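## Task

Pick up the small foam block from the shelving at the far end of the aisle and leave it resting on the desk. The robot must not tip over or finish leaning, or the task fails, and the block must stay on the desk without the robot holding it there.

## Robot and tools

Robot: a Hello Robot Stretch 3 with one arm. It has a two-wheel base (0.33 m long, 0.34 m wide) that can drive straight and turn in place but cannot slide sideways, a lift on a vertical mast, and a telescoping arm that sticks out to the robot's RIGHT, ending in a wrist (yaw, pitch, roll) and a gripper. To move the gripper forward or back you drive the base. Turns pivot about the point midway between the drive wheels, 0.05 m behind the front edge. Stowed (arm in, wrist folded) the robot sweeps a 0.28 m radius when turning; an unfolded level wrist reaches past that. A loose object may occasionally get nudged by an outside force.

Cameras: head_camera and nav_camera on the head (aimed with head_pan_rad and head_tilt_rad), wrist_camera on the gripper. Each execute_actions result carries one image per camera, taken at the end of the call. An empty actions list just returns the current view and state.

Frames: base frame has its origin on the floor between the drive wheels, x forward, y left, z up. hand_pose is reported in it, at the point where closed fingertips meet. Odometry frame is the base frame as it was at scene start; heading is positive leftward, -3.142 to 3.142, from wheel counts only (slip counts as travel).

execute_actions(actions): a list run in order. Each action is {"robot": command, "steps": n, "until": {...}}; steps are control ticks at 30 per second, 1 to 450, default 1. {"steps": n} alone waits. A command may contain:
- "base": exactly one of {"translate_m": d} (straight drive, metres, an offset from where the base is when the command begins, forward positive, |d| at most 1) or {"rotate_rad": d} (turn in place, radians, an offset, left/counter-clockwise positive, |d| at most 3.2).
- "joints": absolute targets by name; unnamed joints keep their targets. lift_m 0 to 1.1 (arm height); arm_m 0 to 0.52 (extension); wrist_yaw_rad -1.345 to 4.42 (0 along the arm, positive toward the front, 3.0 folded over the base); wrist_pitch_rad -1.57 to 0.451 (0 level, negative tips down); wrist_roll_rad -2.911 to 2.911; gripper_m -0.089 to 0.179 (bigger is wider; actual fingertip gap is smaller by about 0.007 nearly shut, 0.025 fully open, zero below 0.007); head_pan_rad -3.953 to 1.73 (0 forward, positive left, -1.57 looks along the arm); head_tilt_rad -1.53 to 0.419 (negative looks down).
- "contact_limits": {"arm_m": effort percent 1 to 100}, the motor effort at which the arm halts; lower is gentler, too low halts instantly; values above the maximum are clipped.
Instead of one command, "robot" may be a list of up to 8 commands run one after another, including {"pause_s": s} (max 15). {"robot": {"stop": true}} brakes everything and clears the queue. Base and joint motions begin together and keep running across later actions and while you think. A new command takes over immediately, discarding the rest of an old queue. An invalid value rejects the whole call.

"until" ends an action early. {"robot": {"status": "ended"}} fires when nothing says moving and no queue runs. You can also compare fields, e.g. {"robot": {"lift_m": [">", 0.3], "base_status": ["!=", "moving"]}}; numbers use =, !=, <, <=, >, >= against the printed value (three decimals, four for translate_m/rotate_rad). {"any": {"status": "ended"}} fires when any one motion or queue finishes.

Speed: full base speed (0.30 m/s, 1.9 rad/s) only when lift_m < 0.30, arm_m < 0.03 and wrist_yaw_rad > 2.54; otherwise 0.10 m/s and 0.63 rad/s.

Gripping: command gripper_m below the object's width to grasp (lower grips harder); to let go, open at least 0.02 beyond where the pads touched. Neither the reading nor "done" proves a grasp; check images. Over-squeezing triggers a stall guard that weakens the grip; send a different value to regrip.

Wrist safety: fold or unfold the wrist only with lift_m between 0.32 and 0.95, wrist_pitch_rad -0.4 and roll near 0. After folding, the lift may go down to 0.25. With yaw below -0.4 keep pitch at -0.5 or lower.

Tipping: pushing into something rigid with the gripper higher than roughly 0.45 m can topple the robot; raising the contact limit lowers that height, and repeat pushes after a contact_stop are riskier. Never drive while holding, hooking or pressing on something fixed. If the base snags furniture (worst in reverse), reverse the last move in small steps, pull the gripper clear, and if still leaning lower lift_m to about 0.2.

Result lines: base_status with progress like (translate_m +0.12 of +0.30); joint_goals; joint_status per joint (moving, done, off_target, contact_stop, time_out, stopped, not_commanded, torque_fault); measured_speeds; refusals, queue (idle/running/done/dropped/stopped) and queue_left. contact_stop leaves that joint slack until commanded again. torque_fault means a wrist servo is off for 10 s and limp; wait with steps. robot.on_its_own appears when the robot altered a goal, a joint is slack or off, a motor's rest effort is abnormal (likely pushing or loaded), or base_tilt drifts 3+ degrees (7.5 while moving). Lines starting refused: or dropped: name the failed goal (counted from 0); replaced: reports how a superseded motion ended. lidar_m: 12 ranges in 30-degree sectors counter-clockwise from straight ahead (1st ahead, 4th left, 7th behind, 10th right), plane 0.17 m high, so table legs not tops. wrist_depth_mm and head_depth_mm: 7x7 median depths. motor_effort in percent with bracketed peak; readings carry fixed bias and noise. base_tilt in degrees, forward/right positive.

zoom_image(camera, region): enlarges [x0, y0, x1, y1] pixels (max 504 by 504) of the latest image from head_camera, nav_camera or wrist_camera.

finished_scene(scene): ends the given scene number once motion is over and reports success, then presents the next task. Wait for everything to stop first, and make sure the object sits on the desk unaided. Avoid drops, slams and hard hits; faster completion is better.

Each tool is called after "Request:" as name([rows], argument=value, ...), one row to a line, values as JSON.

## Session

Request:
execute_actions(actions=[])

Scene clock: 0.00 s.
robot.base_odometry: x=+0.000 y=+0.000 heading=+0.000 (m, m, rad; robot's odometry frame)
robot.turned_by_wheels: +0.000 (rad since the last result)
robot.turned_by_imu: +0.000 (rad since the last result)
robot.base_tilt: forward=+1.0 right=-0.7 (deg)
robot.lidar_m: 1.62 1.64 0.81 0.75 0.94 0.95 2.14 2.17 2.06 1.70 2.17 1.73
robot.head_depth_mm: 1655 1624 1631 1630 1630 1627 1640 / 1639 1608 1612 1612 1621 1612 1622 / 1616 1605 1605 1602 1600 1606 1598 / 1600 1598 1589 1600 1586 1588 1593 / 1577 1573 1578 1577 1577 1578 1582 / 1558 1563 1548 1571 1559 1569 1563 / 1540 1548 1539 1544 1550 1548 1552
robot.base_status: not_commanded
robot.joint_positions: lift_m=+0.360 arm_m=-0.001 wrist_yaw_rad=+2.815 wrist_pitch_rad=-0.444 wrist_roll_rad=-0.011 gripper_m=+0.037 head_pan_rad=-0.003 head_tilt_rad=+0.005
robot.joint_goals: lift_m=+0.360 arm_m=-0.001 wrist_yaw_rad=+2.815 wrist_pitch_rad=-0.444 wrist_roll_rad=-0.011 gripper_m=+0.037 head_pan_rad=-0.003 head_tilt_rad=+0.005
robot.joint_status: lift_m=not_commanded arm_m=not_commanded wrist_yaw_rad=not_commanded wrist_pitch_rad=not_commanded wrist_roll_rad=not_commanded gripper_m=not_commanded head_pan_rad=not_commanded head_tilt_rad=not_commanded
robot.measured_speeds: translate_m=+0.000 rotate_rad=+0.000 lift_m=+0.000 arm_m=+0.000 wrist_yaw_rad=+0.000 wrist_pitch_rad=+0.000 wrist_roll_rad=+0.000 head_pan_rad=+0.000 head_tilt_rad=+0.000
robot: refusals=0 queue=idle queue_left=0
robot.motor_effort: left_wheel=+0 right_wheel=+0 lift_m=+25 arm_m=+1 wrist_yaw_rad=+0 wrist_pitch_rad=+6 wrist_roll_rad=+0 gripper_m=+0 head_pan_rad=+0 head_tilt_rad=+3 (%)
robot.hand_pose: x=+0.0496 y=+0.0654 z=+0.3669 quat_wxyz=(+0.266, +0.702, +0.043, +0.659) (m; robot's base frame)
robot.wrist_depth_mm: - - 707 773 - - - / - - 767 830 - - - / - - 881 924 - - - / 808 859 849 828 828 823 854 / 686 - 687 703 709 684 698 / 574 - 607 577 585 587 588 / 497 503 - 510 495 510 501
pictures: head_camera (sideways: a quarter turn clockwise sets it upright), nav_camera (sideways: a quarter turn counterclockwise sets it upright), wrist_camera
Images, in order (width x height): head_camera 896x504, nav_camera 672x504, wrist_camera 644x364.

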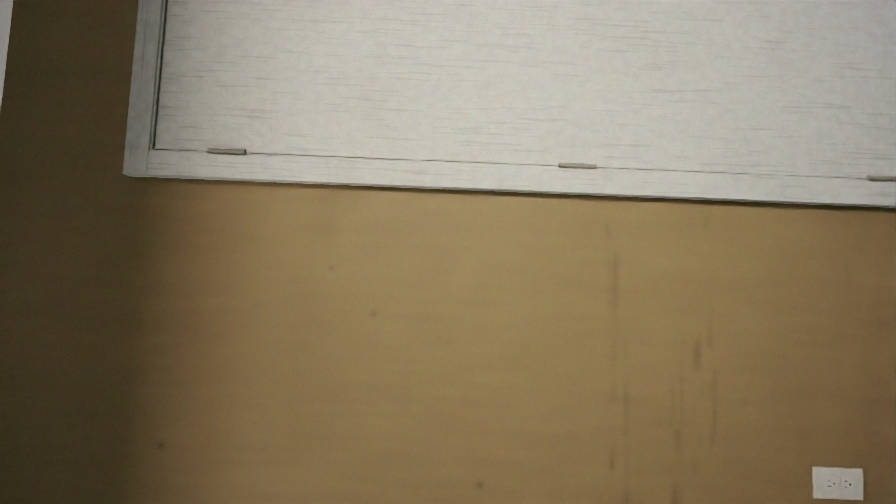

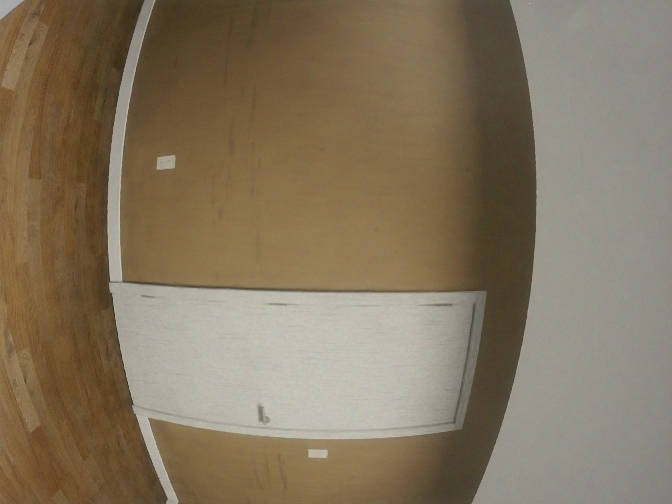

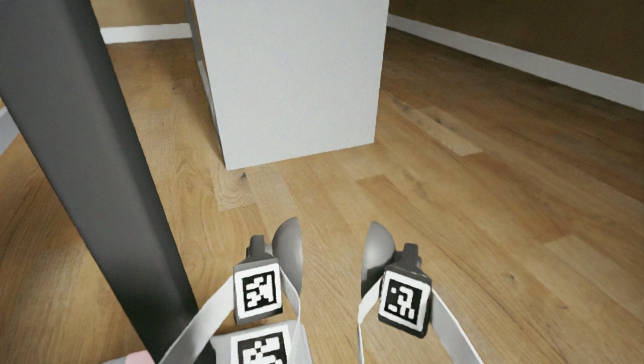

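Request:
execute_actions([
  {"robot":{"joints":{"head_pan_rad":1.6,"head_tilt_rad":-0.5,"lift_m":0.26}},"steps":450,"until":{"robot":{"status":"ended"}}},
])

Request:
execute_actions([
  {"robot":{"joints":{"head_pan_rad":-2.9}},"steps":450,"until":{"robot":{"status":"ended"}}},
])

Scene clock: 4.10 s.
robot.base_odometry: x=+0.000 y=+0.000 heading=+0.000 (m, m, rad; robot's odometry frame)
robot.turned_by_wheels: +0.000 (rad since the last result)
robot.turned_by_imu: +0.000 (rad since the last result)
robot.base_tilt: forward=+0.9 right=-0.8 (deg)
robot.lidar_m: 1.62 1.63 0.81 0.75 0.94 0.95 2.14 2.17 2.07 1.70 2.17 1.73
robot.head_depth_mm: 620 676 740 823 920 1048 1241 / 616 671 735 814 910 1042 1203 / 612 667 730 809 906 1030 1190 / 616 671 736 814 915 1040 1202 / 2246 2437 2678 2770 2017 1592 1318 / 2255 2422 2669 2719 2026 1592 1319 / 2202 2404 2483 2322 1940 1587 1346
robot.base_status: not_commanded
robot.joint_positions: lift_m=+0.260 arm_m=-0.001 wrist_yaw_rad=+2.815 wrist_pitch_rad=-0.445 wrist_roll_rad=-0.011 gripper_m=+0.037 head_pan_rad=+1.593 head_tilt_rad=-0.493
robot.joint_goals: lift_m=+0.260 arm_m=-0.001 wrist_yaw_rad=+2.815 wrist_pitch_rad=-0.445 wrist_roll_rad=-0.011 gripper_m=+0.037 head_pan_rad=+1.600 head_tilt_rad=-0.500
robot.joint_status: lift_m=done arm_m=not_commanded wrist_yaw_rad=not_commanded wrist_pitch_rad=not_commanded wrist_roll_rad=not_commanded gripper_m=not_commanded head_pan_rad=done head_tilt_rad=done
robot.measured_speeds: translate_m=+0.000 rotate_rad=+0.000 lift_m=+0.000 arm_m=+0.000 wrist_yaw_rad=+0.000 wrist_pitch_rad=+0.000 wrist_roll_rad=+0.000 head_pan_rad=+0.000 head_tilt_rad=+0.000
robot: refusals=0 queue=done queue_left=0
robot.motor_effort: left_wheel=+0(0) right_wheel=+1(1) lift_m=+22(25) arm_m=+0(0) wrist_yaw_rad=+1(0) wrist_pitch_rad=+6(6) wrist_roll_rad=+1(0) gripper_m=+0(0) head_pan_rad=+3(40) head_tilt_rad=-4(45) (%)
robot.hand_pose: x=+0.0496 y=+0.0653 z=+0.2668 quat_wxyz=(+0.266, +0.702, +0.044, +0.659) (m; robot's base frame)
robot.wrist_depth_mm: - - 706 790 - - - / - - 778 847 - - - / - 860 813 862 872 878 875 / 664 689 672 662 674 683 680 / 542 - 542 547 572 556 551 / 463 - - 462 462 456 464 / - - - 404 393 402 405
pictures: head_camera (sideways: a quarter turn clockwise sets it upright), nav_camera (sideways: a quarter turn counterclockwise sets it upright), wrist_camera
Images, in order (width x height): head_camera 896x504, nav_camera 672x504, wrist_camera 644x364.

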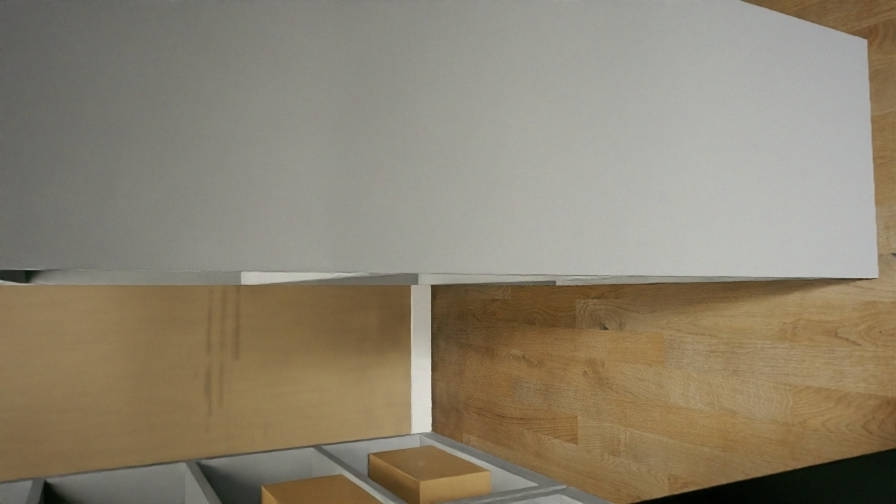

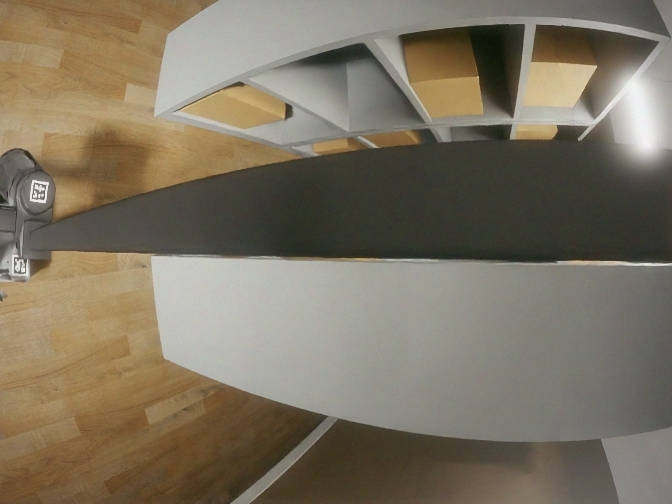

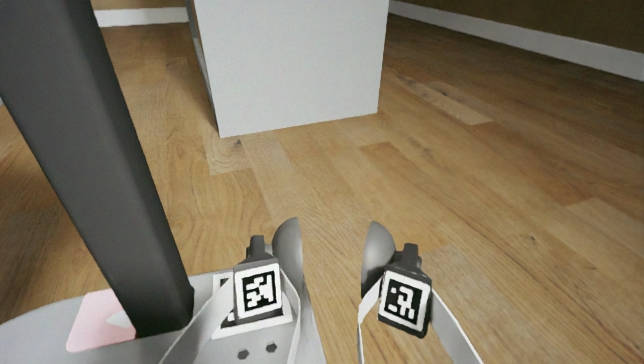

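Scene clock: 6.70 s.
robot.base_odometry: x=+0.000 y=+0.000 heading=+0.000 (m, m, rad; robot's odometry frame)
robot.turned_by_wheels: +0.000 (rad since the last result)
robot.turned_by_imu: +0.000 (rad since the last result)
robot.base_tilt: forward=+1.1 right=-0.8 (deg)
robot.lidar_m: 1.62 1.64 0.81 0.75 0.94 0.95 2.15 2.17 2.07 1.70 2.17 1.73
robot.head_depth_mm: 1761 1938 2098 2307 2056 1620 1327 / 1809 1978 2127 2370 2056 1611 1329 / 1841 1990 2205 2402 2055 1609 1328 / 1853 2031 2229 2423 2049 1605 1320 / 1892 2067 2286 2473 2033 1601 1321 / 1925 2085 2318 2507 2019 1595 1318 / 1950 2138 2370 2533 2009 1582 1308
robot.base_status: not_commanded
robot.joint_positions: lift_m=+0.260 arm_m=-0.001 wrist_yaw_rad=+2.815 wrist_pitch_rad=-0.445 wrist_roll_rad=-0.011 gripper_m=+0.037 head_pan_rad=-2.893 head_tilt_rad=-0.494
robot.joint_goals: lift_m=+0.260 arm_m=-0.001 wrist_yaw_rad=+2.815 wrist_pitch_rad=-0.445 wrist_roll_rad=-0.011 gripper_m=+0.037 head_pan_rad=-2.900 head_tilt_rad=-0.500
robot.joint_status: lift_m=done arm_m=not_commanded wrist_yaw_rad=not_commanded wrist_pitch_rad=not_commanded wrist_roll_rad=not_commanded gripper_m=not_commanded head_pan_rad=done head_tilt_rad=done
robot.measured_speeds: translate_m=+0.000 rotate_rad=+0.000 lift_m=+0.000 arm_m=+0.000 wrist_yaw_rad=+0.000 wrist_pitch_rad=+0.000 wrist_roll_rad=+0.000 head_pan_rad=+0.000 head_tilt_rad=+0.000
robot: refusals=0 queue=done queue_left=0
robot.motor_effort: left_wheel=+0(0) right_wheel=+1(1) lift_m=+23(22) arm_m=+0(0) wrist_yaw_rad=+0(0) wrist_pitch_rad=+6(6) wrist_roll_rad=+0(1) gripper_m=+0(0) head_pan_rad=-4(41) head_tilt_rad=-4(5) (%)
robot.hand_pose: x=+0.0496 y=+0.0653 z=+0.2668 quat_wxyz=(+0.266, +0.702, +0.044, +0.659) (m; robot's base frame)
robot.wrist_depth_mm: - - 717 768 - - - / - - 790 851 - - - / - 853 789 857 872 869 866 / 655 687 676 671 672 684 673 / 541 - 547 551 565 552 556 / 460 - - 465 469 466 466 / - - - 398 390 401 406
pictures: head_camera (sideways: a quarter turn clockwise sets it upright), nav_camera (sideways: a quarter turn counterclockwise sets it upright), wrist_camera
Images, in order (width x height): head_camera 896x504, nav_camera 672x504, wrist_camera 644x364.

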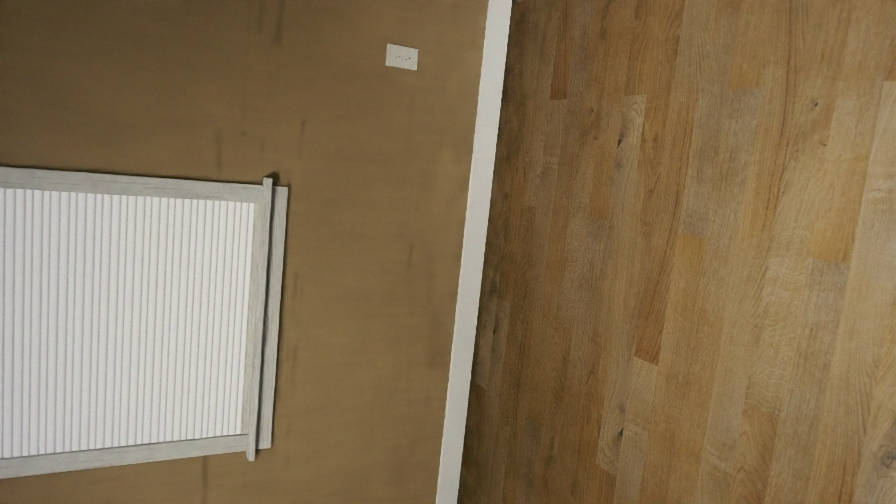

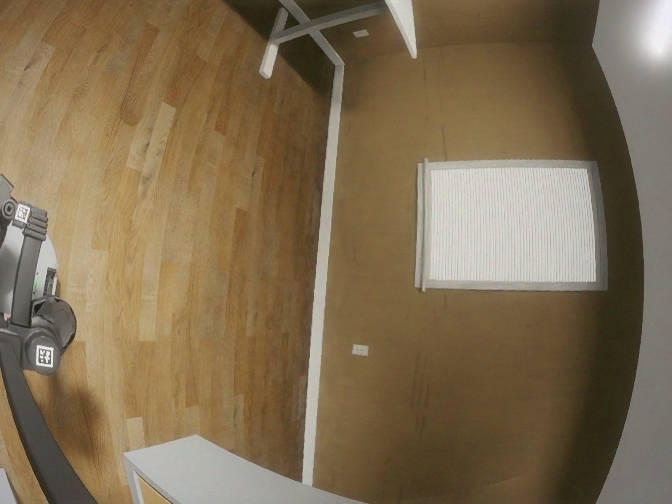

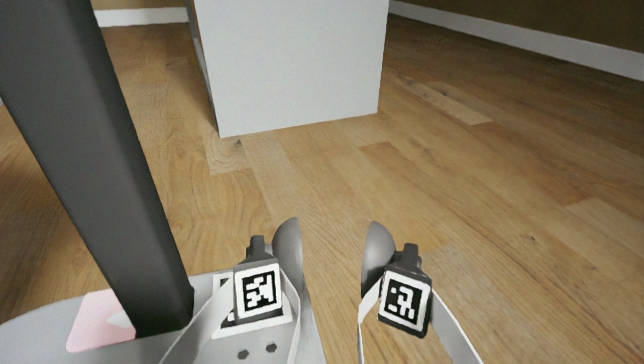

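Request:
execute_actions([
  {"robot":[{"base":{"translate_m":-0.42},"joints":{"head_pan_rad":0,"head_tilt_rad":-0.6}},{"base":{"rotate_rad":1.65}}],"steps":450,"until":{"robot":{"status":"ended"}}},
])

Scene clock: 15.07 s.
robot.base_odometry: x=-0.420 y=+0.000 heading=+1.650 (m, m, rad; robot's odometry frame)
robot.turned_by_wheels: +1.650 (rad since the last result)
robot.turned_by_imu: +1.617 (rad since the last result)
robot.base_tilt: forward=+1.1 right=-0.7 (deg)
robot.lidar_m: 0.90 0.71 0.92 1.73 1.76 1.90 2.20 1.80 2.13 2.03 1.06 0.83
robot.head_depth_mm: 1358 1433 1630 1298 1463 1403 1239 / 2211 2427 2635 1868 1717 1488 1255 / 2200 2443 2711 2354 1827 1483 1249 / 2196 2436 2722 2340 1812 1482 1249 / 2144 2343 2542 2144 1755 1466 1249 / 989 1023 1603 1252 950 1075 1204 / 567 620 681 771 887 1041 1195
robot.base_status: done (rotate_rad +1.6499 of +1.6500)
robot.joint_positions: lift_m=+0.260 arm_m=-0.001 wrist_yaw_rad=+2.815 wrist_pitch_rad=-0.445 wrist_roll_rad=-0.011 gripper_m=+0.037 head_pan_rad=-0.007 head_tilt_rad=-0.593
robot.joint_goals: lift_m=+0.260 arm_m=-0.001 wrist_yaw_rad=+2.815 wrist_pitch_rad=-0.445 wrist_roll_rad=-0.011 gripper_m=+0.037 head_pan_rad=+0.000 head_tilt_rad=-0.600
robot.joint_status: lift_m=done arm_m=not_commanded wrist_yaw_rad=not_commanded wrist_pitch_rad=not_commanded wrist_roll_rad=not_commanded gripper_m=not_commanded head_pan_rad=done head_tilt_rad=done
robot.measured_speeds: translate_m=+0.000 rotate_rad=+0.000 lift_m=+0.000 arm_m=+0.000 wrist_yaw_rad=+0.000 wrist_pitch_rad=+0.000 wrist_roll_rad=+0.000 head_pan_rad=+0.000 head_tilt_rad=+0.000
robot: refusals=0 queue=done queue_left=0
robot.motor_effort: left_wheel=-2(12) right_wheel=+2(7) lift_m=+23(23) arm_m=-1(0) wrist_yaw_rad=+0(0) wrist_pitch_rad=+6(6) wrist_roll_rad=+1(0) gripper_m=+0(0) head_pan_rad=+4(40) head_tilt_rad=-5(20) (%)
robot.hand_pose: x=+0.0496 y=+0.0653 z=+0.2668 quat_wxyz=(+0.266, +0.702, +0.044, +0.659) (m; robot's base frame)
robot.wrist_depth_mm: - - - - - - 583 / - - - - - 796 602 / - 867 864 863 845 775 621 / 651 686 677 676 683 680 619 / 547 - 546 546 577 547 553 / 463 - - 466 464 462 470 / - - - 407 391 400 401
pictures: head_camera (sideways: a quarter turn clockwise sets it upright), nav_camera (sideways: a quarter turn counterclockwise sets it upright), wrist_camera
Images, in order (width x height): head_camera 896x504, nav_camera 672x504, wrist_camera 644x364.

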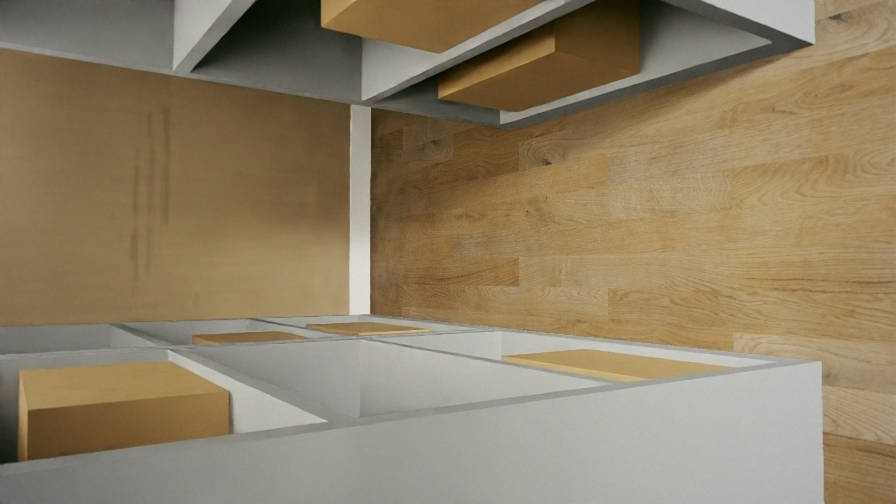

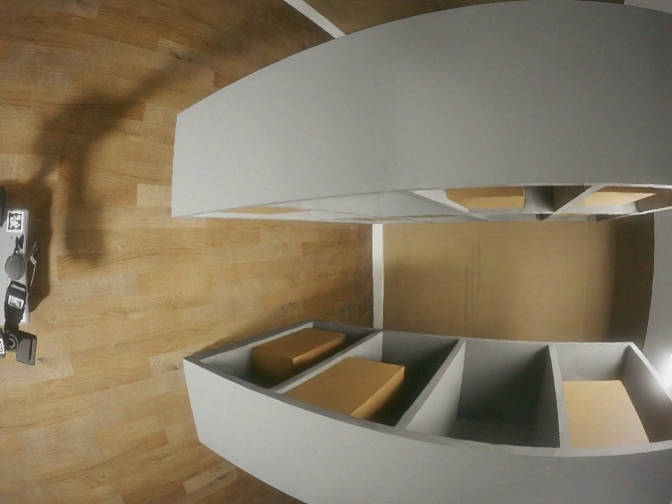

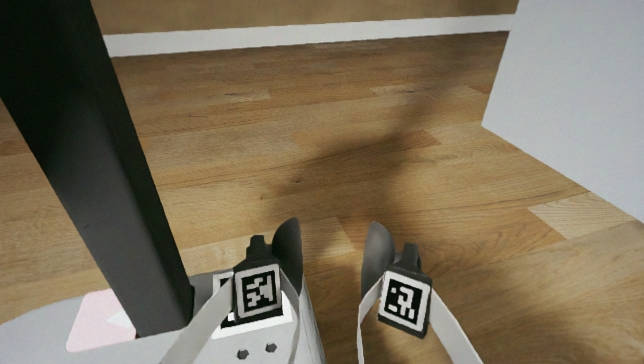

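Request:
execute_actions([
  {"robot":[{"base":{"rotate_rad":-0.1},"joints":{"head_pan_rad":-0.5,"head_tilt_rad":-0.4}},{"base":{"translate_m":0.55}},{"base":{"rotate_rad":0.11}},{"base":{"translate_m":0.35}}],"steps":450,"until":{"robot":{"status":"ended"}}},
])

Request:
execute_actions([
  {"robot":{"joints":{"head_pan_rad":0.5}},"steps":450,"until":{"robot":{"status":"ended"}}},
])

Scene clock: 28.10 s.
robot.base_odometry: x=-0.440 y=+0.899 heading=+1.660 (m, m, rad; robot's odometry frame)
robot.turned_by_wheels: +0.010 (rad since the last result)
robot.turned_by_imu: +0.015 (rad since the last result)
robot.base_tilt: forward=+0.9 right=-0.8 (deg)
robot.lidar_m: 1.36 0.42 0.30 0.28 0.29 2.49 2.66 2.85 0.38 0.51 0.40 0.50
robot.head_depth_mm: 743 822 905 806 551 942 558 / 701 771 841 800 574 1032 833 / 670 721 786 793 924 996 829 / 634 683 739 783 882 960 1001 / 1536 1641 1765 1917 2067 1672 1368 / 1478 1580 1685 1831 1984 1722 1400 / 1412 1494 1606 1731 1852 1724 1390
robot.base_status: done (translate_m +0.3500 of +0.3500)
robot.joint_positions: lift_m=+0.260 arm_m=-0.001 wrist_yaw_rad=+2.815 wrist_pitch_rad=-0.445 wrist_roll_rad=-0.011 gripper_m=+0.037 head_pan_rad=-0.493 head_tilt_rad=-0.407
robot.joint_goals: lift_m=+0.260 arm_m=-0.001 wrist_yaw_rad=+2.815 wrist_pitch_rad=-0.445 wrist_roll_rad=-0.011 gripper_m=+0.037 head_pan_rad=-0.500 head_tilt_rad=-0.400
robot.joint_status: lift_m=done arm_m=not_commanded wrist_yaw_rad=not_commanded wrist_pitch_rad=not_commanded wrist_roll_rad=not_commanded gripper_m=not_commanded head_pan_rad=done head_tilt_rad=done
robot.measured_speeds: translate_m=+0.000 rotate_rad=+0.000 lift_m=+0.000 arm_m=+0.000 wrist_yaw_rad=+0.000 wrist_pitch_rad=+0.000 wrist_roll_rad=+0.000 head_pan_rad=+0.000 head_tilt_rad=+0.000
robot: refusals=0 queue=done queue_left=0
robot.motor_effort: left_wheel=-2(17) right_wheel=+2(7) lift_m=+22(23) arm_m=+0(0) wrist_yaw_rad=+0(0) wrist_pitch_rad=+6(6) wrist_roll_rad=+0(1) gripper_m=+0(0) head_pan_rad=-3(31) head_tilt_rad=+5(29) (%)
robot.hand_pose: x=+0.0495 y=+0.0653 z=+0.2668 quat_wxyz=(+0.266, +0.702, +0.044, +0.659) (m; robot's base frame)
robot.wrist_depth_mm: - 276 291 314 343 375 577 / - 291 311 337 368 697 594 / - 316 338 372 415 670 612 / 296 346 378 415 462 545 599 / 330 - 408 455 496 531 556 / 447 - - 467 467 460 471 / - - - 400 394 401 401
pictures: head_camera (sideways: a quarter turn clockwise sets it upright), nav_camera (sideways: a quarter turn counterclockwise sets it upright), wrist_camera
Images, in order (width x height): head_camera 896x504, nav_camera 672x504, wrist_camera 644x364.

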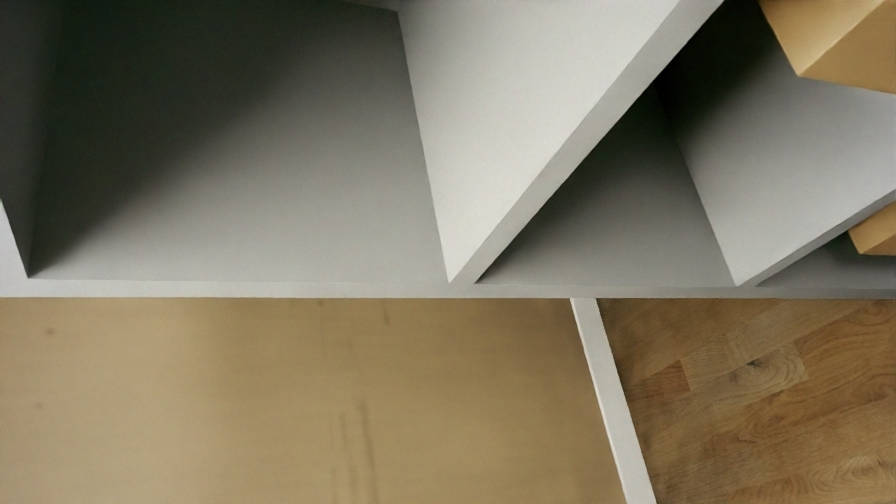

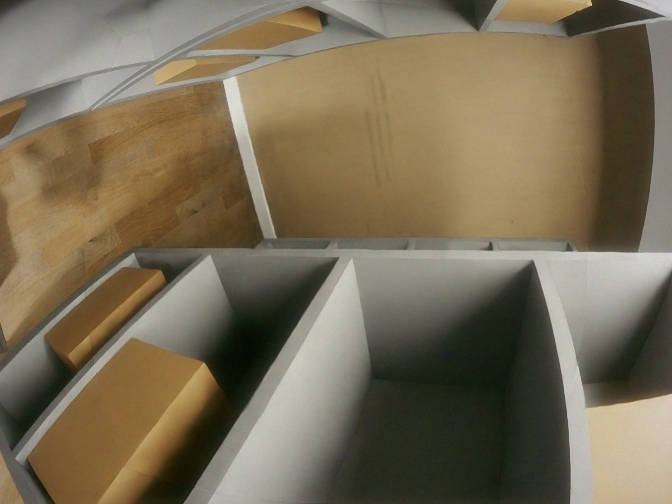

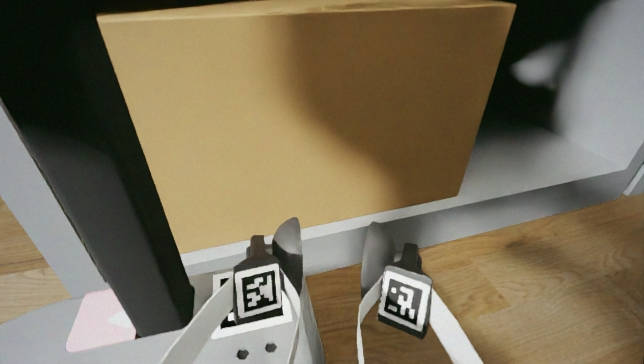

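Scene clock: 29.20 s.
robot.base_odometry: x=-0.440 y=+0.899 heading=+1.660 (m, m, rad; robot's odometry frame)
robot.turned_by_wheels: +0.000 (rad since the last result)
robot.turned_by_imu: +0.000 (rad since the last result)
robot.base_tilt: forward=+1.0 right=-0.9 (deg)
robot.lidar_m: 1.36 0.42 0.29 0.28 0.29 2.47 2.65 2.85 0.38 0.51 0.41 0.50
robot.head_depth_mm: 1132 1442 1533 1679 1813 1768 1419 / 801 1506 1474 1321 1497 1643 1422 / 598 643 707 782 912 1078 1338 / 622 639 584 642 831 924 901 / 654 673 482 520 544 967 824 / 688 714 410 438 467 924 824 / 729 757 356 376 400 410 819
robot.base_status: done (translate_m +0.3500 of +0.3500)
robot.joint_positions: lift_m=+0.260 arm_m=-0.001 wrist_yaw_rad=+2.815 wrist_pitch_rad=-0.445 wrist_roll_rad=-0.011 gripper_m=+0.037 head_pan_rad=+0.493 head_tilt_rad=-0.407
robot.joint_goals: lift_m=+0.260 arm_m=-0.001 wrist_yaw_rad=+2.815 wrist_pitch_rad=-0.445 wrist_roll_rad=-0.011 gripper_m=+0.037 head_pan_rad=+0.500 head_tilt_rad=-0.400
robot.joint_status: lift_m=done arm_m=not_commanded wrist_yaw_rad=not_commanded wrist_pitch_rad=not_commanded wrist_roll_rad=not_commanded gripper_m=not_commanded head_pan_rad=done head_tilt_rad=done
robot.measured_speeds: translate_m=+0.000 rotate_rad=+0.000 lift_m=+0.000 arm_m=+0.000 wrist_yaw_rad=+0.000 wrist_pitch_rad=+0.000 wrist_roll_rad=+0.000 head_pan_rad=+0.000 head_tilt_rad=+0.000
robot: refusals=0 queue=done queue_left=0
robot.motor_effort: left_wheel=-3(3) right_wheel=+2(2) lift_m=+23(23) arm_m=+0(0) wrist_yaw_rad=+0(1) wrist_pitch_rad=+6(6) wrist_roll_rad=+0(0) gripper_m=+0(0) head_pan_rad=+3(40) head_tilt_rad=+5(5) (%)
robot.hand_pose: x=+0.0495 y=+0.0653 z=+0.2668 quat_wxyz=(+0.266, +0.702, +0.044, +0.659) (m; robot's base frame)
robot.wrist_depth_mm: - 277 292 316 341 374 581 / - 290 311 339 373 709 602 / - 316 337 373 415 669 613 / 293 347 374 416 466 547 592 / 329 - 408 454 500 534 552 / 444 - - 464 456 462 462 / - - - 403 390 399 402
pictures: head_camera (sideways: a quarter turn clockwise sets it upright), nav_camera (sideways: a quarter turn counterclockwise sets it upright), wrist_camera
Images, in order (width x height): head_camera 896x504, nav_camera 672x504, wrist_camera 644x364.

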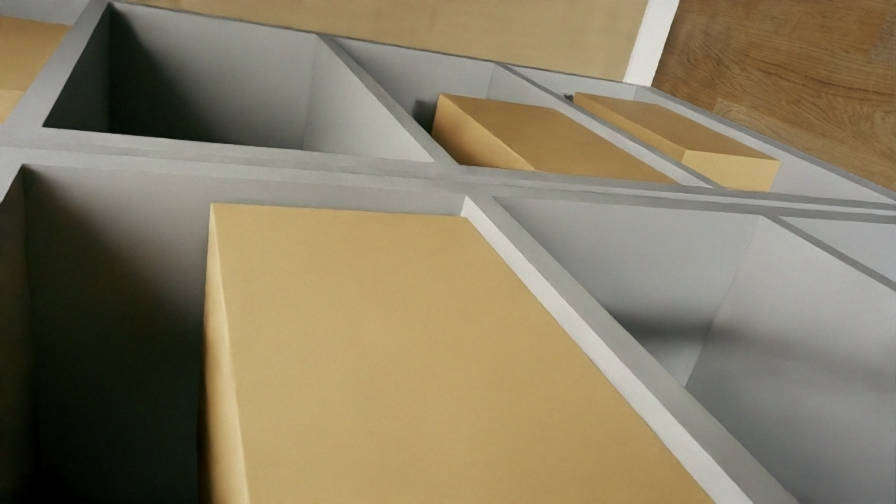

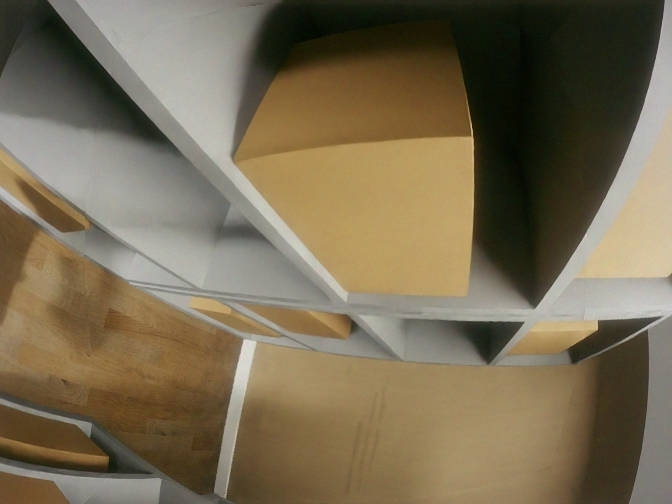

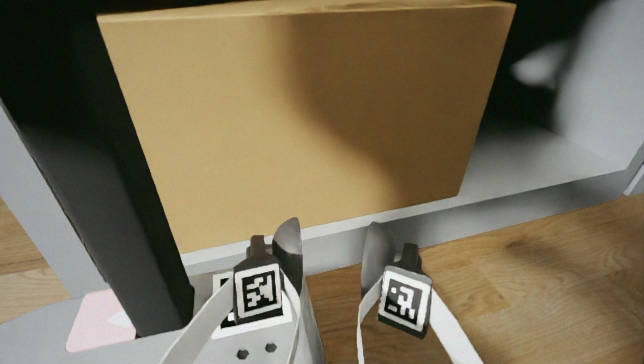

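The far right unit is recessed; probably there.

Request:
execute_actions([
  {"robot":{"base":{"translate_m":0.6},"joints":{"head_pan_rad":-1.1,"head_tilt_rad":-0.7}},"steps":450,"until":{"robot":{"status":"ended"}}},
])

Scene clock: 35.37 s.
robot.base_odometry: x=-0.493 y=+1.496 heading=+1.660 (m, m, rad; robot's odometry frame)
robot.turned_by_wheels: +0.000 (rad since the last result)
robot.turned_by_imu: +0.003 (rad since the last result)
robot.base_tilt: forward=+1.0 right=-0.8 (deg)
robot.lidar_m: 1.07 0.56 0.31 0.30 0.40 0.42 3.23 0.51 0.36 0.34 0.33 1.07
robot.head_depth_mm: 314 381 546 471 396 812 700 / - 288 321 427 414 813 699 / 1124 831 334 377 448 566 713 / 1172 941 1442 1233 1386 1386 1171 / 1214 999 1500 1239 1428 1383 1194 / 1270 1068 1550 1346 1521 1377 1188 / 1226 1279 1413 1573 1617 1380 1191
robot.base_status: done (translate_m +0.6000 of +0.6000)
robot.joint_positions: lift_m=+0.260 arm_m=-0.001 wrist_yaw_rad=+2.815 wrist_pitch_rad=-0.445 wrist_roll_rad=-0.011 gripper_m=+0.037 head_pan_rad=-1.093 head_tilt_rad=-0.692
robot.joint_goals: lift_m=+0.260 arm_m=-0.001 wrist_yaw_rad=+2.815 wrist_pitch_rad=-0.445 wrist_roll_rad=-0.011 gripper_m=+0.037 head_pan_rad=-1.100 head_tilt_rad=-0.700
robot.joint_status: lift_m=done arm_m=not_commanded wrist_yaw_rad=not_commanded wrist_pitch_rad=not_commanded wrist_roll_rad=not_commanded gripper_m=not_commanded head_pan_rad=done head_tilt_rad=done
robot.measured_speeds: translate_m=+0.000 rotate_rad=+0.000 lift_m=+0.000 arm_m=+0.000 wrist_yaw_rad=+0.000 wrist_pitch_rad=+0.000 wrist_roll_rad=+0.000 head_pan_rad=+0.000 head_tilt_rad=+0.000
robot: refusals=0 queue=done queue_left=0
robot.motor_effort: left_wheel=-3(10) right_wheel=+2(6) lift_m=+23(23) arm_m=+1(0) wrist_yaw_rad=+1(1) wrist_pitch_rad=+6(6) wrist_roll_rad=+0(1) gripper_m=+0(0) head_pan_rad=-3(41) head_tilt_rad=-6(37) (%)
robot.hand_pose: x=+0.0495 y=+0.0653 z=+0.2668 quat_wxyz=(+0.266, +0.702, +0.044, +0.659) (m; robot's base frame)
robot.wrist_depth_mm: - 646 688 331 781 522 445 / - 708 730 357 822 539 499 / - 699 707 397 679 555 572 / 439 548 538 447 541 569 617 / 421 - 451 493 532 548 556 / 400 - - 466 459 461 466 / - - - 400 392 402 400
pictures: head_camera (sideways: a quarter turn clockwise sets it upright), nav_camera (sideways: a quarter turn counterclockwise sets it upright), wrist_camera
Images, in order (width x height): head_camera 896x504, nav_camera 672x504, wrist_camera 644x364.

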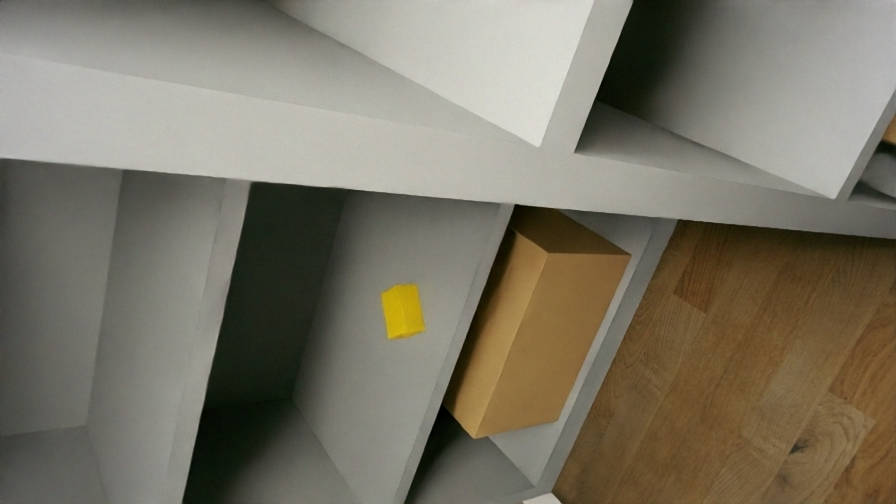

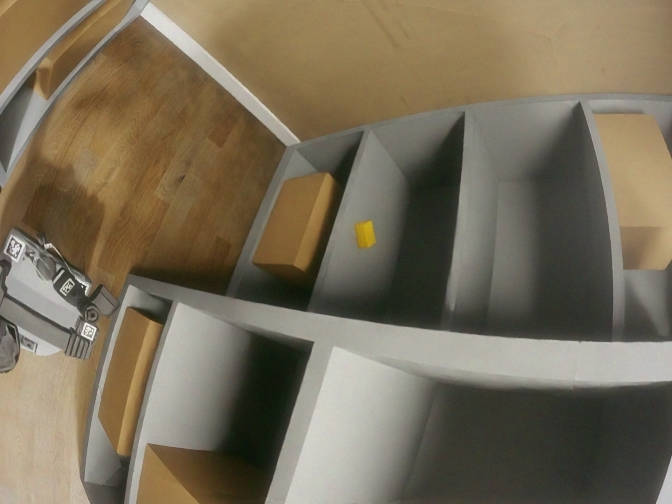

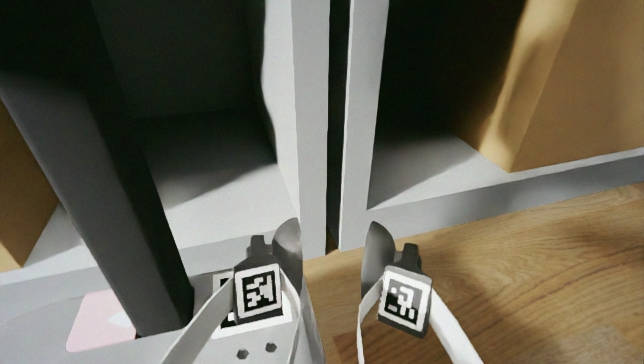

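Request:
execute_actions([
  {"robot":[{"base":{"translate_m":0.63},"joints":{"head_pan_rad":-1.57,"head_tilt_rad":-0.75}},{"joints":{"lift_m":0.62,"wrist_pitch_rad":-0.4}},{"joints":{"wrist_yaw_rad":0,"gripper_m":0.15}}],"steps":450,"until":{"robot":{"status":"ended"}}},
])

Scene clock: 49.67 s.
robot.base_odometry: x=-0.549 y=+2.124 heading=+1.660 (m, m, rad; robot's odometry frame)
robot.turned_by_wheels: +0.000 (rad since the last result)
robot.turned_by_imu: +0.004 (rad since the last result)
robot.base_tilt: forward=+0.9 right=-0.8 (deg)
robot.lidar_m: 0.45 0.46 0.36 0.34 0.35 0.55 1.14 0.58 0.68 0.76 0.66 0.47
robot.head_depth_mm: 1005 820 1281 1134 1330 1330 1180 / 1008 814 1306 1125 1470 1353 1197 / 1009 809 1309 1102 1238 1359 1194 / 1012 804 1312 1094 1237 1347 1163 / 1013 802 1307 1120 1240 1349 1160 / 1009 800 1312 1115 1448 1345 1170 / 1011 794 1217 1081 1248 1291 1164
robot.base_status: done (translate_m +0.6300 of +0.6300)
robot.joint_positions: lift_m=+0.620 arm_m=-0.001 wrist_yaw_rad=+0.002 wrist_pitch_rad=-0.418 wrist_roll_rad=-0.011 gripper_m=+0.150 head_pan_rad=-1.563 head_tilt_rad=-0.740
robot.joint_goals: lift_m=+0.620 arm_m=-0.001 wrist_yaw_rad=+0.000 wrist_pitch_rad=-0.400 wrist_roll_rad=-0.011 gripper_m=+0.150 head_pan_rad=-1.570 head_tilt_rad=-0.750
robot.joint_status: lift_m=done arm_m=not_commanded wrist_yaw_rad=done wrist_pitch_rad=done wrist_roll_rad=not_commanded gripper_m=done head_pan_rad=done head_tilt_rad=done
robot.measured_speeds: translate_m=+0.000 rotate_rad=+0.000 lift_m=+0.000 arm_m=+0.000 wrist_yaw_rad=+0.000 wrist_pitch_rad=+0.000 wrist_roll_rad=+0.000 head_pan_rad=+0.000 head_tilt_rad=+0.000
robot: refusals=0 queue=done queue_left=0
robot.motor_effort: left_wheel=-3(10) right_wheel=+1(6) lift_m=+27(28) arm_m=-1(0) wrist_yaw_rad=-2(4) wrist_pitch_rad=+8(9) wrist_roll_rad=+0(0) gripper_m=+0(85) head_pan_rad=-3(30) head_tilt_rad=-7(17) (%)
robot.hand_pose: x=-0.0210 y=-0.3684 z=+0.6326 quat_wxyz=(+0.696, +0.148, -0.688, -0.145) (m; robot's base frame)
robot.wrist_depth_mm: 492 714 859 851 869 757 496 / 503 662 753 761 768 696 520 / 541 553 550 549 559 554 531 / 556 722 769 742 806 744 556 / 560 690 700 690 702 739 568 / 558 - 806 770 777 834 554 / 531 752 779 774 790 763 521
pictures: head_camera (sideways: a quarter turn clockwise sets it upright), nav_camera (sideways: a quarter turn counterclockwise sets it upright), wrist_camera
Images, in order (width x height): head_camera 896x504, nav_camera 672x504, wrist_camera 644x364.

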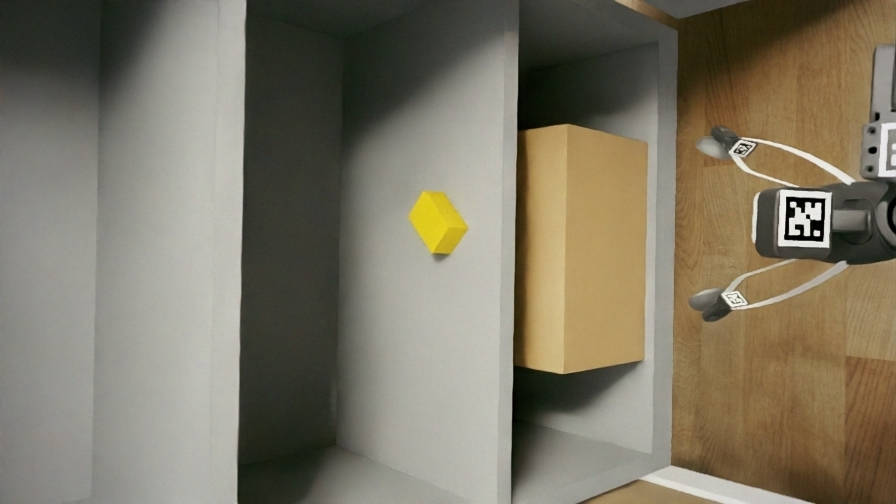

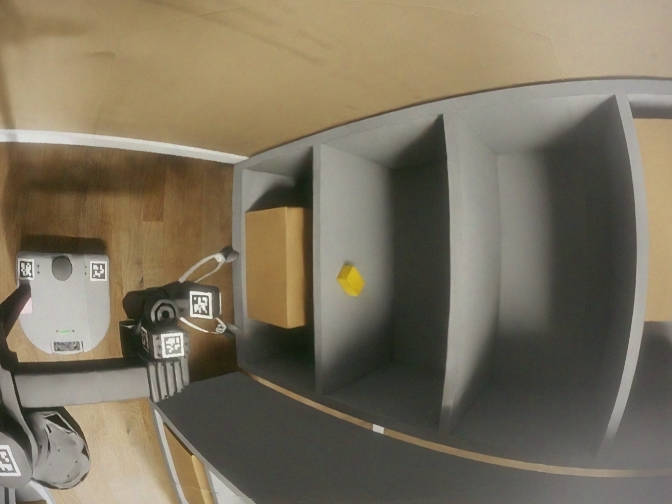

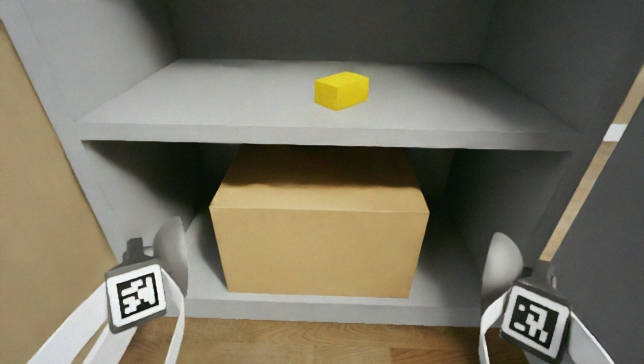

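Request:
execute_actions([
  {"robot":{"base":{"translate_m":-0.02},"joints":{"lift_m":0.54,"arm_m":0.3,"wrist_pitch_rad":-0.25}},"steps":450,"until":{"robot":{"status":"ended"}}},
])

Scene clock: 55.97 s.
robot.base_odometry: x=-0.547 y=+2.104 heading=+1.660 (m, m, rad; robot's odometry frame)
robot.turned_by_wheels: +0.000 (rad since the last result)
robot.turned_by_imu: +0.000 (rad since the last result)
robot.base_tilt: forward=+1.0 right=-0.8 (deg)
robot.lidar_m: 0.47 0.48 0.36 0.34 0.35 0.53 1.14 0.56 0.66 0.76 0.70 0.49
robot.head_depth_mm: 1009 815 1282 1129 1270 1327 1176 / 1009 811 1309 1125 1543 1358 - / 1006 810 1309 1124 - 1323 1174 / 1012 805 1316 1089 1237 1348 1170 / 1009 801 1313 1116 1240 1352 1167 / 1013 799 1313 1116 1443 1340 1166 / 1010 795 1266 1115 1309 1311 1166
robot.base_status: done (translate_m -0.0200 of -0.0200)
robot.joint_positions: lift_m=+0.540 arm_m=+0.300 wrist_yaw_rad=+0.001 wrist_pitch_rad=-0.269 wrist_roll_rad=-0.011 gripper_m=+0.150 head_pan_rad=-1.563 head_tilt_rad=-0.740
robot.joint_goals: lift_m=+0.540 arm_m=+0.300 wrist_yaw_rad=+0.000 wrist_pitch_rad=-0.250 wrist_roll_rad=-0.011 gripper_m=+0.150 head_pan_rad=-1.570 head_tilt_rad=-0.750
robot.joint_status: lift_m=done arm_m=done wrist_yaw_rad=done wrist_pitch_rad=done wrist_roll_rad=not_commanded gripper_m=done head_pan_rad=done head_tilt_rad=done
robot.measured_speeds: translate_m=+0.000 rotate_rad=+0.000 lift_m=+0.000 arm_m=+0.000 wrist_yaw_rad=+0.000 wrist_pitch_rad=+0.000 wrist_roll_rad=+0.000 head_pan_rad=+0.000 head_tilt_rad=+0.000
robot: refusals=0 queue=done queue_left=0
robot.motor_effort: left_wheel=-3(10) right_wheel=+2(3) lift_m=+22(27) arm_m=+3(2) wrist_yaw_rad=-1(2) wrist_pitch_rad=+8(8) wrist_roll_rad=+1(1) gripper_m=+0(0) head_pan_rad=-3(3) head_tilt_rad=-6(7) (%)
robot.hand_pose: x=-0.0213 y=-0.6852 z=+0.5875 quat_wxyz=(+0.705, +0.096, -0.697, -0.094) (m; robot's base frame)
robot.wrist_depth_mm: 529 585 588 578 581 570 455 / 536 616 621 615 612 604 455 / 495 529 534 556 561 570 457 / 353 361 358 318 368 376 382 / 264 279 271 273 273 279 279 / 513 - 255 253 248 248 243 / 511 378 395 397 399 699 406
pictures: head_camera (sideways: a quarter turn clockwise sets it upright), nav_camera (sideways: a quarter turn counterclockwise sets it upright), wrist_camera
Images, in order (width x height): head_camera 896x504, nav_camera 672x504, wrist_camera 644x364.

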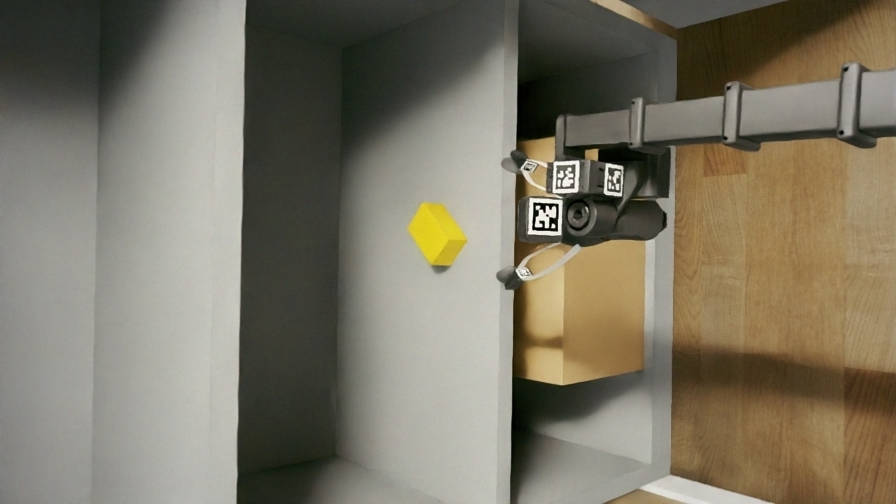

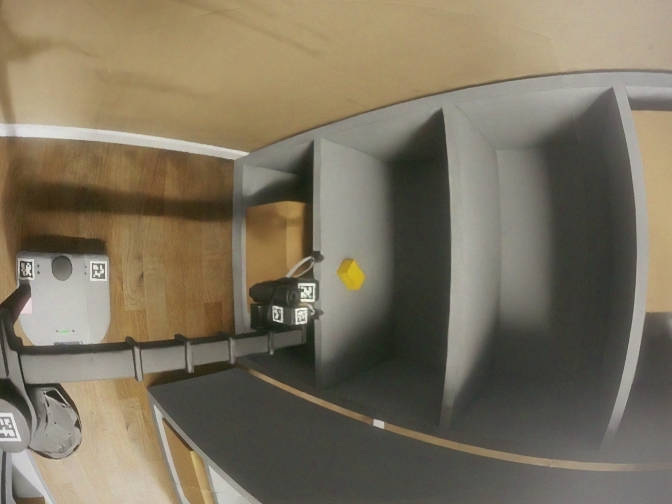

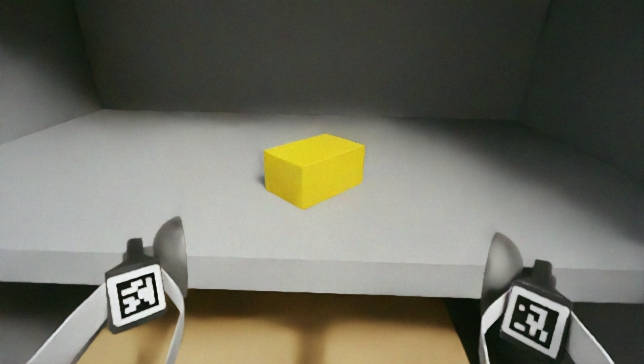

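Request:
execute_actions([
  {"robot":{"base":{"translate_m":0.02},"joints":{"arm_m":0.42}},"steps":450,"until":{"robot":{"status":"ended"}}},
])

Scene clock: 62.03 s.
robot.base_odometry: x=-0.549 y=+2.124 heading=+1.660 (m, m, rad; robot's odometry frame)
robot.turned_by_wheels: +0.000 (rad since the last result)
robot.turned_by_imu: +0.000 (rad since the last result)
robot.base_tilt: forward=+1.0 right=-0.8 (deg)
robot.lidar_m: 0.45 0.46 0.36 0.34 0.35 0.55 1.14 0.58 0.68 0.76 0.66 0.47
robot.head_depth_mm: 1005 815 1278 1128 1324 1330 1175 / 1007 812 1309 1132 1494 1362 - / 1009 808 1305 1183 1272 1349 1177 / 1006 806 1306 1135 1232 1348 1173 / 1009 800 1312 1117 1235 1345 1167 / 1014 799 1313 1113 1449 1343 1170 / 1009 795 1221 1084 1253 1293 1164
robot.base_status: done (translate_m +0.0200 of +0.0200)
robot.joint_positions: lift_m=+0.540 arm_m=+0.420 wrist_yaw_rad=+0.001 wrist_pitch_rad=-0.269 wrist_roll_rad=-0.011 gripper_m=+0.150 head_pan_rad=-1.563 head_tilt_rad=-0.740
robot.joint_goals: lift_m=+0.540 arm_m=+0.420 wrist_yaw_rad=+0.000 wrist_pitch_rad=-0.250 wrist_roll_rad=-0.011 gripper_m=+0.150 head_pan_rad=-1.570 head_tilt_rad=-0.750
robot.joint_status: lift_m=done arm_m=done wrist_yaw_rad=done wrist_pitch_rad=done wrist_roll_rad=not_commanded gripper_m=done head_pan_rad=done head_tilt_rad=done
robot.measured_speeds: translate_m=+0.000 rotate_rad=+0.000 lift_m=+0.000 arm_m=+0.000 wrist_yaw_rad=+0.000 wrist_pitch_rad=+0.000 wrist_roll_rad=+0.000 head_pan_rad=+0.000 head_tilt_rad=+0.000
robot: refusals=0 queue=done queue_left=0
robot.motor_effort: left_wheel=-2(6) right_wheel=+3(5) lift_m=+23(23) arm_m=+3(3) wrist_yaw_rad=-1(1) wrist_pitch_rad=+8(8) wrist_roll_rad=+0(1) gripper_m=+0(0) head_pan_rad=-3(3) head_tilt_rad=-7(6) (%)
robot.hand_pose: x=-0.0213 y=-0.8052 z=+0.5875 quat_wxyz=(+0.705, +0.096, -0.697, -0.094) (m; robot's base frame)
robot.wrist_depth_mm: 485 482 474 472 467 463 449 / 513 512 509 496 496 495 467 / 479 527 531 528 520 519 467 / 351 354 359 362 367 376 375 / 264 279 255 203 261 275 278 / 211 - 215 201 218 220 222 / - 172 180 180 182 176 184
pictures: head_camera (sideways: a quarter turn clockwise sets it upright), nav_camera (sideways: a quarter turn counterclockwise sets it upright), wrist_camera
Images, in order (width x height): head_camera 896x504, nav_camera 672x504, wrist_camera 644x364.

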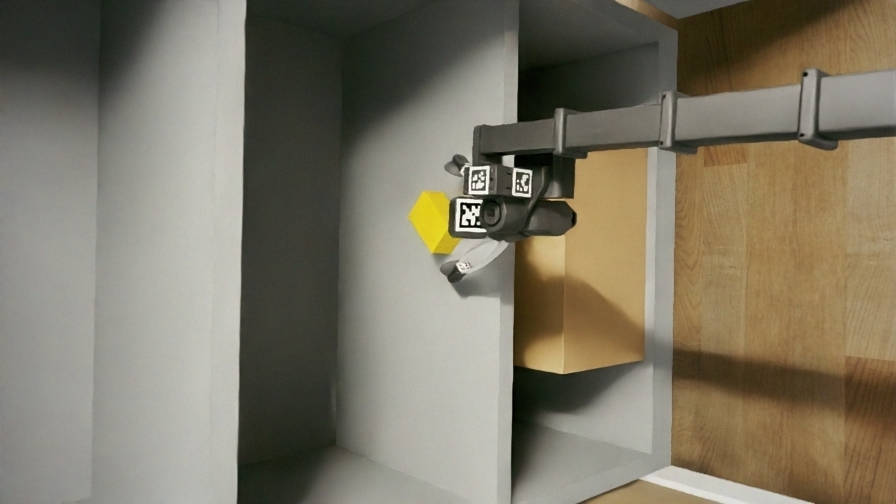

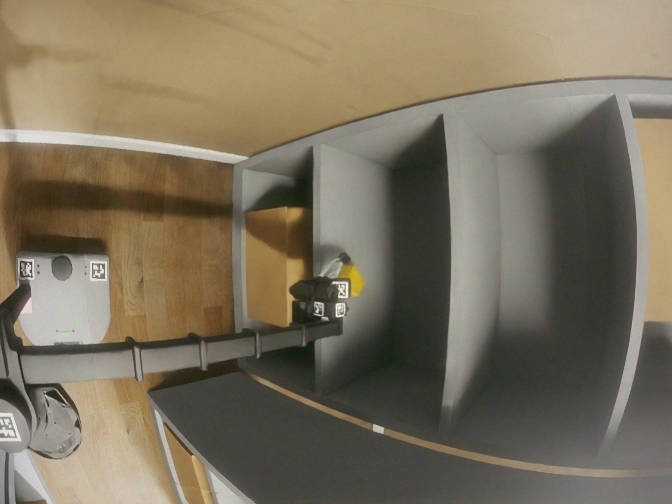

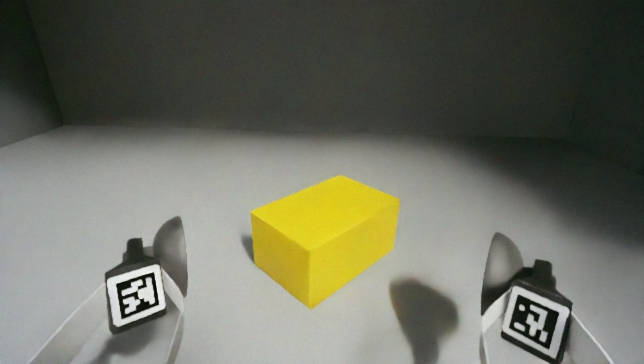

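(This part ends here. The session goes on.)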